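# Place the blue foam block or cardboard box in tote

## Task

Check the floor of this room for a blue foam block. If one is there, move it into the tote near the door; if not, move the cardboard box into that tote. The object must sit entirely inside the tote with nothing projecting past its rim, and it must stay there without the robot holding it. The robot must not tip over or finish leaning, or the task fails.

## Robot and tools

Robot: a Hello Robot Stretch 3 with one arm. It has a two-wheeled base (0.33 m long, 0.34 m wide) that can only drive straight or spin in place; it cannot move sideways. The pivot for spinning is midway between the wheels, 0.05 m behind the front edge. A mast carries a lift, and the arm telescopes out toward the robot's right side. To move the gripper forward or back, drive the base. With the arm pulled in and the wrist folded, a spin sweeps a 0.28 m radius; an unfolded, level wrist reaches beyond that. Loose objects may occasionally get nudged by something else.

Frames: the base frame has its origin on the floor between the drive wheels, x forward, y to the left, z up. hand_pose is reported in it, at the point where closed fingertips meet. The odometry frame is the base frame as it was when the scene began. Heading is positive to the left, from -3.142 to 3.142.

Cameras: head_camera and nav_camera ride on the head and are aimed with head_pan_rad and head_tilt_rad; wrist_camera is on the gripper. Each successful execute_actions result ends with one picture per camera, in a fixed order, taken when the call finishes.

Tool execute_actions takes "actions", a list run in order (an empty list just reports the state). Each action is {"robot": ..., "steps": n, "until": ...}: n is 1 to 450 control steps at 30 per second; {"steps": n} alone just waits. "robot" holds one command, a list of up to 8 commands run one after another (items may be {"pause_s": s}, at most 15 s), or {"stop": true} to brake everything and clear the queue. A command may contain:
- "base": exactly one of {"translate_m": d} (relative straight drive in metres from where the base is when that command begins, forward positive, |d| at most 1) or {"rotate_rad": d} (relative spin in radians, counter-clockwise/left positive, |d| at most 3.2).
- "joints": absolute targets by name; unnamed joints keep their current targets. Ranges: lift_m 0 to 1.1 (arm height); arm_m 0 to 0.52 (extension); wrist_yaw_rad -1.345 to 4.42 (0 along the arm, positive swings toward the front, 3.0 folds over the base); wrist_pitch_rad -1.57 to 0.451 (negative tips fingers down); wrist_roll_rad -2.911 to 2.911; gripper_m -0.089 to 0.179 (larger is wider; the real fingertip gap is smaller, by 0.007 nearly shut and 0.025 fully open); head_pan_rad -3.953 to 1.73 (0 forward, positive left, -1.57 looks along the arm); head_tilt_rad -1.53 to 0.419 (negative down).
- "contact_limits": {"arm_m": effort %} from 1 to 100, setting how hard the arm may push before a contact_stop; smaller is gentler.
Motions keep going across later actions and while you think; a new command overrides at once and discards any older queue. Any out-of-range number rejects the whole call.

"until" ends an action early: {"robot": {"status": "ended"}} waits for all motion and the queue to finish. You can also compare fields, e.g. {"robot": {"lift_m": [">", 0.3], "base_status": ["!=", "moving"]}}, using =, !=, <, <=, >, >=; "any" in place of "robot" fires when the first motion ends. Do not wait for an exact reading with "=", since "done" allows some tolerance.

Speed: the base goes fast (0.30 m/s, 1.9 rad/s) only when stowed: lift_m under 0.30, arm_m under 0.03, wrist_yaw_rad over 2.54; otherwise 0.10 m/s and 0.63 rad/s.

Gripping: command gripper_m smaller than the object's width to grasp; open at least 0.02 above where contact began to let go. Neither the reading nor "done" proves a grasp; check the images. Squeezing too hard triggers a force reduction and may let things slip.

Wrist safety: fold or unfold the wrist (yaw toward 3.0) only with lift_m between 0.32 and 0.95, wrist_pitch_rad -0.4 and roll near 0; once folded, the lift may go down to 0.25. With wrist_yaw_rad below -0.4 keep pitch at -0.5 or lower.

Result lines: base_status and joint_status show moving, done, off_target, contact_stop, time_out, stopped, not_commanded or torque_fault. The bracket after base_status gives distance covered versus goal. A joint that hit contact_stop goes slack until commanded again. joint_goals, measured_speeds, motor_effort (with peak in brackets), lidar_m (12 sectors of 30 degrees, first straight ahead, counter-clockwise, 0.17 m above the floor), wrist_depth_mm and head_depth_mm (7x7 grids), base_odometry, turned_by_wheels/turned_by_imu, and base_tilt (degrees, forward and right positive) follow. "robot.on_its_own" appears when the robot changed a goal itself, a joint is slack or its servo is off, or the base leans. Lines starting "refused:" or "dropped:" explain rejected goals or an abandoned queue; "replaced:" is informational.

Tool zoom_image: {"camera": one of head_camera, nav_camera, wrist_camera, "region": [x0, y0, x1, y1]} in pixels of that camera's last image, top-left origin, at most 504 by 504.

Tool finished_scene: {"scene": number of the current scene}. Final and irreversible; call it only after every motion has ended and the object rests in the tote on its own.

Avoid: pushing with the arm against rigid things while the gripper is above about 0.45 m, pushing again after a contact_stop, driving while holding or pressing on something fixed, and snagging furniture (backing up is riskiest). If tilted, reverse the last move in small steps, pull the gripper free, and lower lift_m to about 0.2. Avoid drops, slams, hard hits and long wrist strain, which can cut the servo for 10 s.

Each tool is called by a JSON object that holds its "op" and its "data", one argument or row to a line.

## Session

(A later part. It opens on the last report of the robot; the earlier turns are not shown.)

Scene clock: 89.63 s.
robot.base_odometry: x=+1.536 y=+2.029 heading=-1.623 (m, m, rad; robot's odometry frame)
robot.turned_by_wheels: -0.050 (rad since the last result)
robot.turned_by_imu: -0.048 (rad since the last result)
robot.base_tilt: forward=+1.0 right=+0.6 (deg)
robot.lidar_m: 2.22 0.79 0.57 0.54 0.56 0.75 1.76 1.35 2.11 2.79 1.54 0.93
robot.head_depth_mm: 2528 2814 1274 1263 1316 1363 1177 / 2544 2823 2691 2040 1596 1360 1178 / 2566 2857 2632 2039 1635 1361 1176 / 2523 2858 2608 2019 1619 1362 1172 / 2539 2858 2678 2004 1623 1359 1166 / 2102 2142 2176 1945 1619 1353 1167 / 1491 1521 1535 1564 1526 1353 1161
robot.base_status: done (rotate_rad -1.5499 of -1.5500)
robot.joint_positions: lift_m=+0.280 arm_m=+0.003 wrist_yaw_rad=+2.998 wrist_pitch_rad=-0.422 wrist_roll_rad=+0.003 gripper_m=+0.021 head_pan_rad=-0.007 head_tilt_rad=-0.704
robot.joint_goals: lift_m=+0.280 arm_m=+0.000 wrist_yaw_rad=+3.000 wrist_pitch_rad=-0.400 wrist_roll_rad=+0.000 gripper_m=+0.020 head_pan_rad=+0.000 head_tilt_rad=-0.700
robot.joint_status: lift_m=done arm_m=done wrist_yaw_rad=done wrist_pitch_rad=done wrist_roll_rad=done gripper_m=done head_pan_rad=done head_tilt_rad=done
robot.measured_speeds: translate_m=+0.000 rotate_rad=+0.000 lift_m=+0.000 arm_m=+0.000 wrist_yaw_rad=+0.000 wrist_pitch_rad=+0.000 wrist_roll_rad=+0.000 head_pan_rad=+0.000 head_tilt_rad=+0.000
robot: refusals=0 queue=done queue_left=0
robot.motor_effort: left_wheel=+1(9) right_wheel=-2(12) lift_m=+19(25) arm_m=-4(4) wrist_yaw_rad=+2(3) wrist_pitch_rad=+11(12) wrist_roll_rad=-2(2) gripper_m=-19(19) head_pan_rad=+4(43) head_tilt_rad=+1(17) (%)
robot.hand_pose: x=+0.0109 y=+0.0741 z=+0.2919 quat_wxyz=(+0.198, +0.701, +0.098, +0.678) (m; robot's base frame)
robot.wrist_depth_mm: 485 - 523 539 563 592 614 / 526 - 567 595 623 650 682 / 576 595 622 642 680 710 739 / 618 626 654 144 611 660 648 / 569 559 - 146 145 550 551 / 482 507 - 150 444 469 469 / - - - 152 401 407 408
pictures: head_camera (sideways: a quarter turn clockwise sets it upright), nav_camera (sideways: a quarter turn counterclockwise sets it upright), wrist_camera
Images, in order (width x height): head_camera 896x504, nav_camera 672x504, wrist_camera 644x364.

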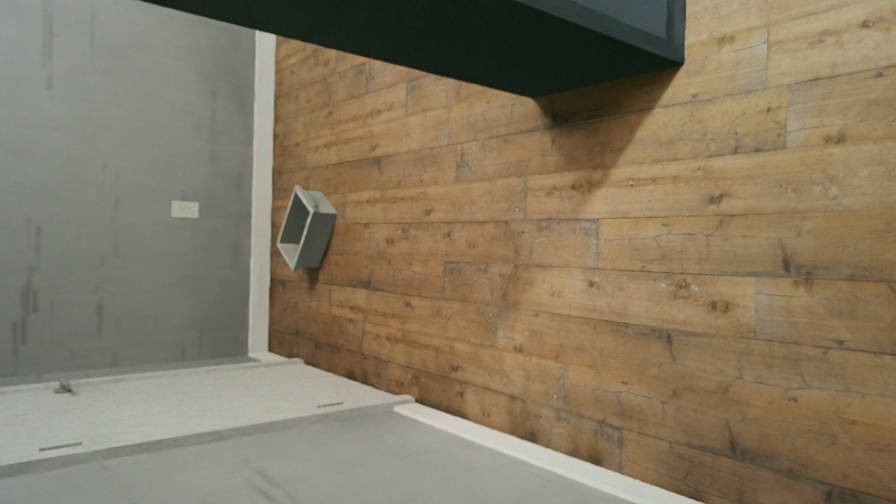

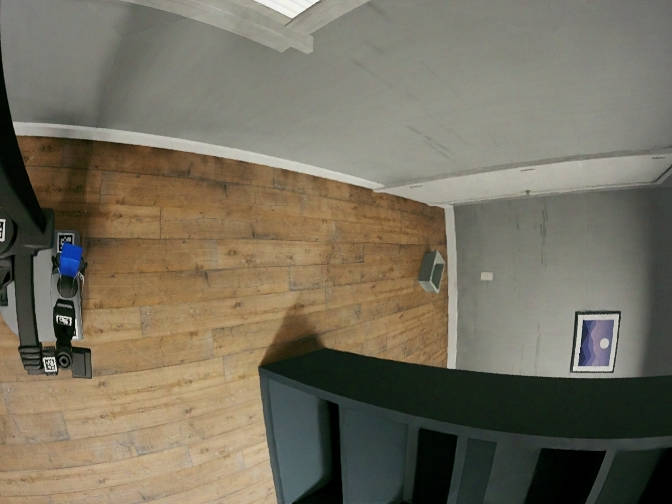

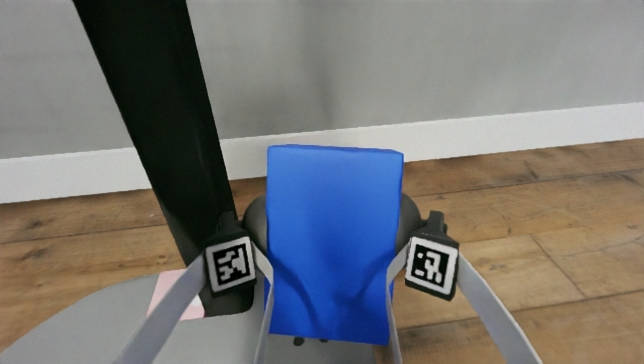

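{"op": "execute_actions", "data": {
  "actions": [
    {"robot":[{"base":{"translate_m":1.0}},{"base":{"translate_m":1.0}},{"base":{"rotate_rad":1.55}},{"joints":{"lift_m":0.4,"head_pan_rad":-1.57,"head_tilt_rad":-1.0}},{"joints":{"wrist_yaw_rad":0.0}},{"joints":{"wrist_pitch_rad":-1.4,"arm_m":0.25}}],"steps":450,"until":{"robot":{"status":"ended"}}},
    {"steps":200,"until":{"robot":{"status":"ended"}}}
  ]
}}

Scene clock: 110.03 s.
robot.base_odometry: x=+1.431 y=+0.032 heading=-0.074 (m, m, rad; robot's odometry frame)
robot.turned_by_wheels: +1.550 (rad since the last result)
robot.turned_by_imu: +1.570 (rad since the last result)
robot.base_tilt: forward=+1.1 right=+0.4 (deg)
robot.lidar_m: 0.57 0.58 0.79 1.96 0.89 1.00 2.47 1.50 1.06 1.01 0.83 0.59
robot.head_depth_mm: 899 1066 1298 1513 1360 1209 1093 / 898 1065 1298 1510 1355 1212 1117 / 902 1068 1308 1507 - 1189 - / 905 1070 1312 1513 1305 1211 - / 907 1070 1318 1520 1329 1211 1094 / 909 1081 1317 1518 1348 1213 1094 / 915 1076 1326 1507 1351 1208 1093
robot.base_status: done (rotate_rad +1.5499 of +1.5500)
robot.joint_positions: lift_m=+0.400 arm_m=+0.250 wrist_yaw_rad=+0.002 wrist_pitch_rad=-1.396 wrist_roll_rad=+0.003 gripper_m=+0.021 head_pan_rad=-1.563 head_tilt_rad=-0.988
robot.joint_goals: lift_m=+0.400 arm_m=+0.250 wrist_yaw_rad=+0.000 wrist_pitch_rad=-1.400 wrist_roll_rad=+0.000 gripper_m=+0.020 head_pan_rad=-1.570 head_tilt_rad=-1.000
robot.joint_status: lift_m=done arm_m=done wrist_yaw_rad=done wrist_pitch_rad=done wrist_roll_rad=done gripper_m=done head_pan_rad=done head_tilt_rad=done
robot.measured_speeds: translate_m=+0.000 rotate_rad=+0.000 lift_m=+0.000 arm_m=+0.000 wrist_yaw_rad=+0.000 wrist_pitch_rad=+0.000 wrist_roll_rad=+0.000 head_pan_rad=+0.000 head_tilt_rad=+0.000
robot: refusals=0 queue=done queue_left=0
robot.motor_effort: left_wheel=-2(7) right_wheel=+3(12) lift_m=+26(29) arm_m=+5(5) wrist_yaw_rad=-2(3) wrist_pitch_rad=-2(11) wrist_roll_rad=-1(2) gripper_m=-18(20) head_pan_rad=-4(43) head_tilt_rad=-4(21) (%)
robot.hand_pose: x=-0.0216 y=-0.4153 z=+0.2820 quat_wxyz=(+0.541, +0.454, -0.542, -0.455) (m; robot's base frame)
robot.wrist_depth_mm: 445 434 361 348 429 424 419 / 452 445 433 437 353 427 428 / 450 448 439 435 434 430 428 / 457 452 424 144 320 436 432 / 457 456 454 147 145 441 438 / 466 460 460 150 449 444 442 / 465 468 461 154 454 448 447
pictures: head_camera (sideways: a quarter turn clockwise sets it upright), nav_camera (sideways: a quarter turn counterclockwise sets it upright), wrist_camera
Images, in order (width x height): head_camera 896x504, nav_camera 672x504, wrist_camera 644x364.

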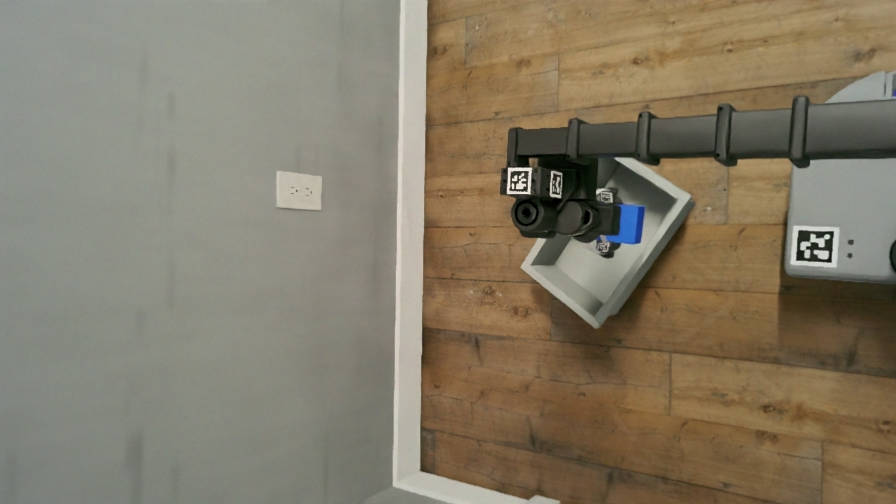

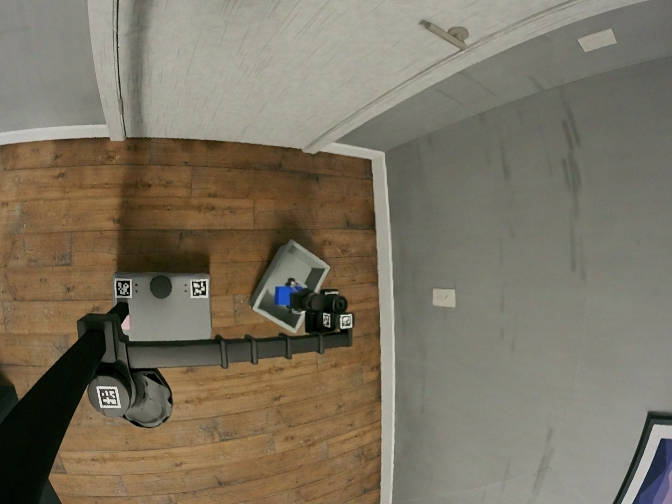

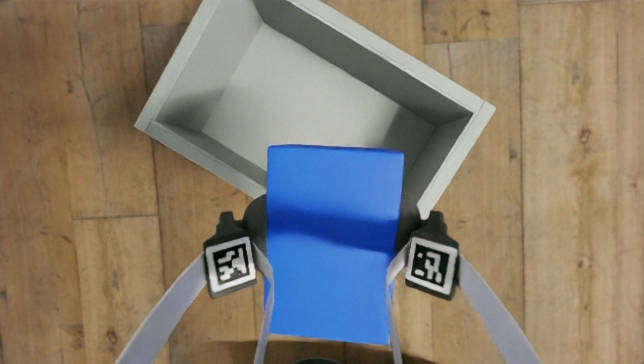

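{"op": "execute_actions", "data": {
  "actions": [
    {"robot":[{"base":{"translate_m":0.02},"joints":{"arm_m":0.34,"wrist_roll_rad":-1.05}},{"joints":{"lift_m":0.26}}],"steps":450,"until":{"robot":{"status":"ended"}}}
  ]
}}

Scene clock: 114.37 s.
robot.base_odometry: x=+1.451 y=+0.031 heading=-0.074 (m, m, rad; robot's odometry frame)
robot.turned_by_wheels: +0.000 (rad since the last result)
robot.turned_by_imu: +0.000 (rad since the last result)
robot.base_tilt: forward=+1.1 right=+0.4 (deg)
robot.lidar_m: 0.55 0.56 0.77 1.89 0.89 0.99 2.47 1.50 1.06 1.01 0.81 0.57
robot.head_depth_mm: 898 1060 1298 1507 1364 1209 1093 / 902 1062 1304 1510 1359 1207 1122 / 907 1068 1309 1509 1284 1189 - / 901 1068 1307 1505 1309 1208 - / 905 1069 1312 1507 1348 1209 1092 / 909 1072 1314 1517 1350 1210 1092 / 911 1076 1323 1481 1351 1205 1095
robot.base_status: done (translate_m +0.0200 of +0.0200)
robot.joint_positions: lift_m=+0.260 arm_m=+0.340 wrist_yaw_rad=+0.001 wrist_pitch_rad=-1.397 wrist_roll_rad=-1.046 gripper_m=+0.021 head_pan_rad=-1.563 head_tilt_rad=-0.988
robot.joint_goals: lift_m=+0.260 arm_m=+0.340 wrist_yaw_rad=+0.000 wrist_pitch_rad=-1.400 wrist_roll_rad=-1.050 gripper_m=+0.020 head_pan_rad=-1.570 head_tilt_rad=-1.000
robot.joint_status: lift_m=done arm_m=done wrist_yaw_rad=done wrist_pitch_rad=done wrist_roll_rad=done gripper_m=done head_pan_rad=done head_tilt_rad=done
robot.measured_speeds: translate_m=+0.000 rotate_rad=+0.000 lift_m=+0.000 arm_m=+0.000 wrist_yaw_rad=+0.000 wrist_pitch_rad=+0.000 wrist_roll_rad=+0.000 head_pan_rad=+0.000 head_tilt_rad=+0.000
robot: refusals=0 queue=done queue_left=0
robot.motor_effort: left_wheel=-2(4) right_wheel=+3(8) lift_m=+19(27) arm_m=+5(9) wrist_yaw_rad=-2(2) wrist_pitch_rad=-1(2) wrist_roll_rad=-2(2) gripper_m=-19(19) head_pan_rad=-4(4) head_tilt_rad=-4(3) (%)
robot.hand_pose: x=-0.0214 y=-0.5054 z=+0.1423 quat_wxyz=(+0.740, +0.621, -0.198, -0.167) (m; robot's base frame)
robot.wrist_depth_mm: 263 188 240 238 217 302 310 / 270 188 279 288 252 308 319 / 274 188 285 293 252 316 326 / 280 188 288 144 193 324 335 / 284 209 239 147 145 333 344 / 292 251 308 150 219 345 352 / 298 300 291 155 228 350 362
pictures: head_camera (sideways: a quarter turn clockwise sets it upright), nav_camera (sideways: a quarter turn counterclockwise sets it upright), wrist_camera
Images, in order (width x height): head_camera 896x504, nav_camera 672x504, wrist_camera 644x364.

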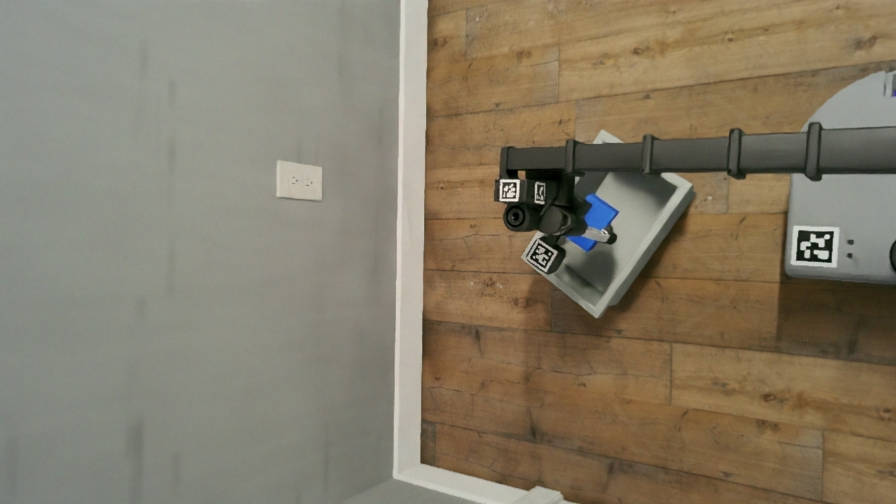

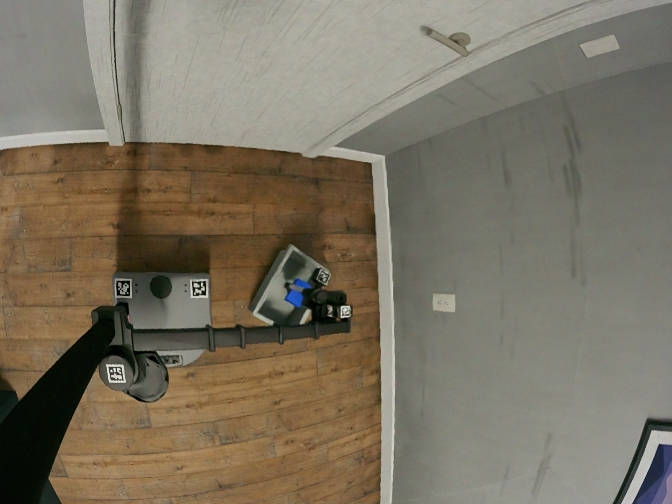

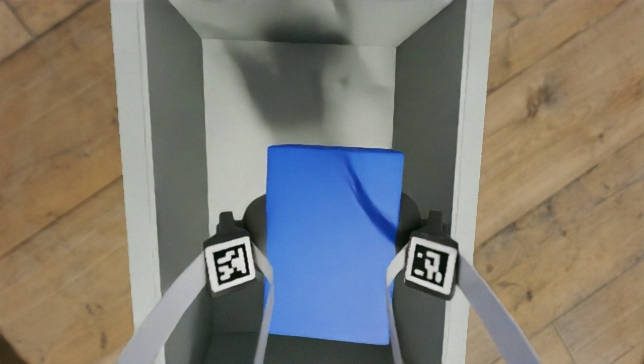

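{"op": "execute_actions", "data": {
  "actions": [
    {"robot":[{"base":{"translate_m":0.02},"joints":{"arm_m":0.327}},{"joints":{"lift_m":0.18}},{"joints":{"gripper_m":0.075}},{"pause_s":0.3},{"joints":{"lift_m":0.4}}],"steps":450,"until":{"robot":{"status":"ended"}}}
  ]
}}

Scene clock: 121.67 s.
robot.base_odometry: x=+1.471 y=+0.029 heading=-0.074 (m, m, rad; robot's odometry frame)
robot.turned_by_wheels: +0.000 (rad since the last result)
robot.turned_by_imu: -0.001 (rad since the last result)
robot.base_tilt: forward=+1.1 right=+0.4 (deg)
robot.lidar_m: 0.52 0.54 0.74 1.83 0.89 1.00 2.48 1.49 1.06 1.01 0.78 0.55
robot.head_depth_mm: 898 1064 1298 1512 1352 1209 1095 / 899 1061 1301 1513 1356 1212 1114 / 902 1067 1309 1541 1300 1189 - / 902 1068 1307 1541 1301 1208 - / 905 1071 1312 1508 1351 1207 1093 / 906 1072 1314 1518 1352 1211 1095 / 909 1078 1321 1480 1335 1207 1095
robot.base_status: done (translate_m +0.0200 of +0.0200)
robot.joint_positions: lift_m=+0.400 arm_m=+0.327 wrist_yaw_rad=+0.001 wrist_pitch_rad=-1.397 wrist_roll_rad=-1.046 gripper_m=+0.075 head_pan_rad=-1.563 head_tilt_rad=-0.988
robot.joint_goals: lift_m=+0.400 arm_m=+0.327 wrist_yaw_rad=+0.000 wrist_pitch_rad=-1.400 wrist_roll_rad=-1.050 gripper_m=+0.075 head_pan_rad=-1.570 head_tilt_rad=-1.000
robot.joint_status: lift_m=done arm_m=done wrist_yaw_rad=done wrist_pitch_rad=done wrist_roll_rad=done gripper_m=done head_pan_rad=done head_tilt_rad=done
robot.measured_speeds: translate_m=+0.000 rotate_rad=+0.000 lift_m=+0.000 arm_m=+0.000 wrist_yaw_rad=+0.000 wrist_pitch_rad=+0.000 wrist_roll_rad=+0.000 head_pan_rad=+0.000 head_tilt_rad=+0.000
robot: refusals=0 queue=done queue_left=0
robot.motor_effort: left_wheel=-2(3) right_wheel=+2(7) lift_m=+26(26) arm_m=-4(4) wrist_yaw_rad=-2(2) wrist_pitch_rad=-1(1) wrist_roll_rad=-2(2) gripper_m=+2(76) head_pan_rad=-4(4) head_tilt_rad=-4(3) (%)
robot.hand_pose: x=-0.0214 y=-0.4931 z=+0.2820 quat_wxyz=(+0.740, +0.621, -0.198, -0.167) (m; robot's base frame)
robot.wrist_depth_mm: 385 393 403 416 431 440 458 / 394 400 373 391 387 453 465 / 401 411 421 431 440 461 482 / 407 419 428 401 441 475 492 / 420 429 440 456 440 486 502 / - 438 436 436 445 499 521 / - 455 458 361 494 507 538
pictures: head_camera (sideways: a quarter turn clockwise sets it upright), nav_camera (sideways: a quarter turn counterclockwise sets it upright), wrist_camera
Images, in order (width x height): head_camera 896x504, nav_camera 672x504, wrist_camera 644x364.

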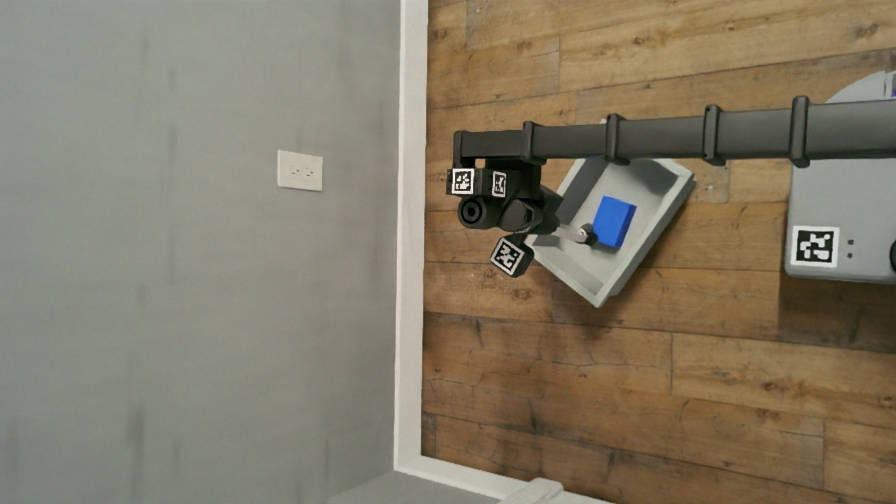

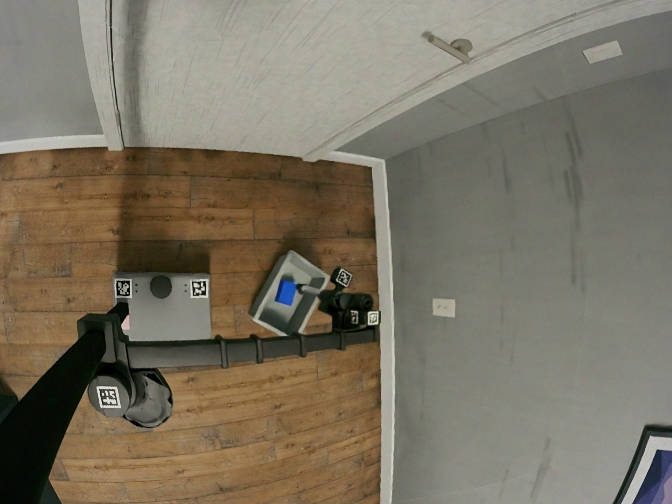

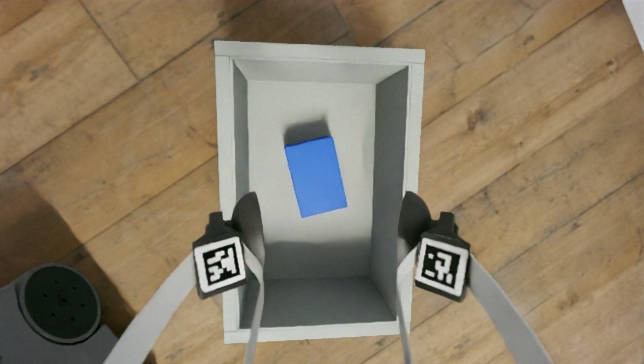

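{"op": "finished_scene", "data": {
  "scene": 2
}}

The scene is finished: the task was done.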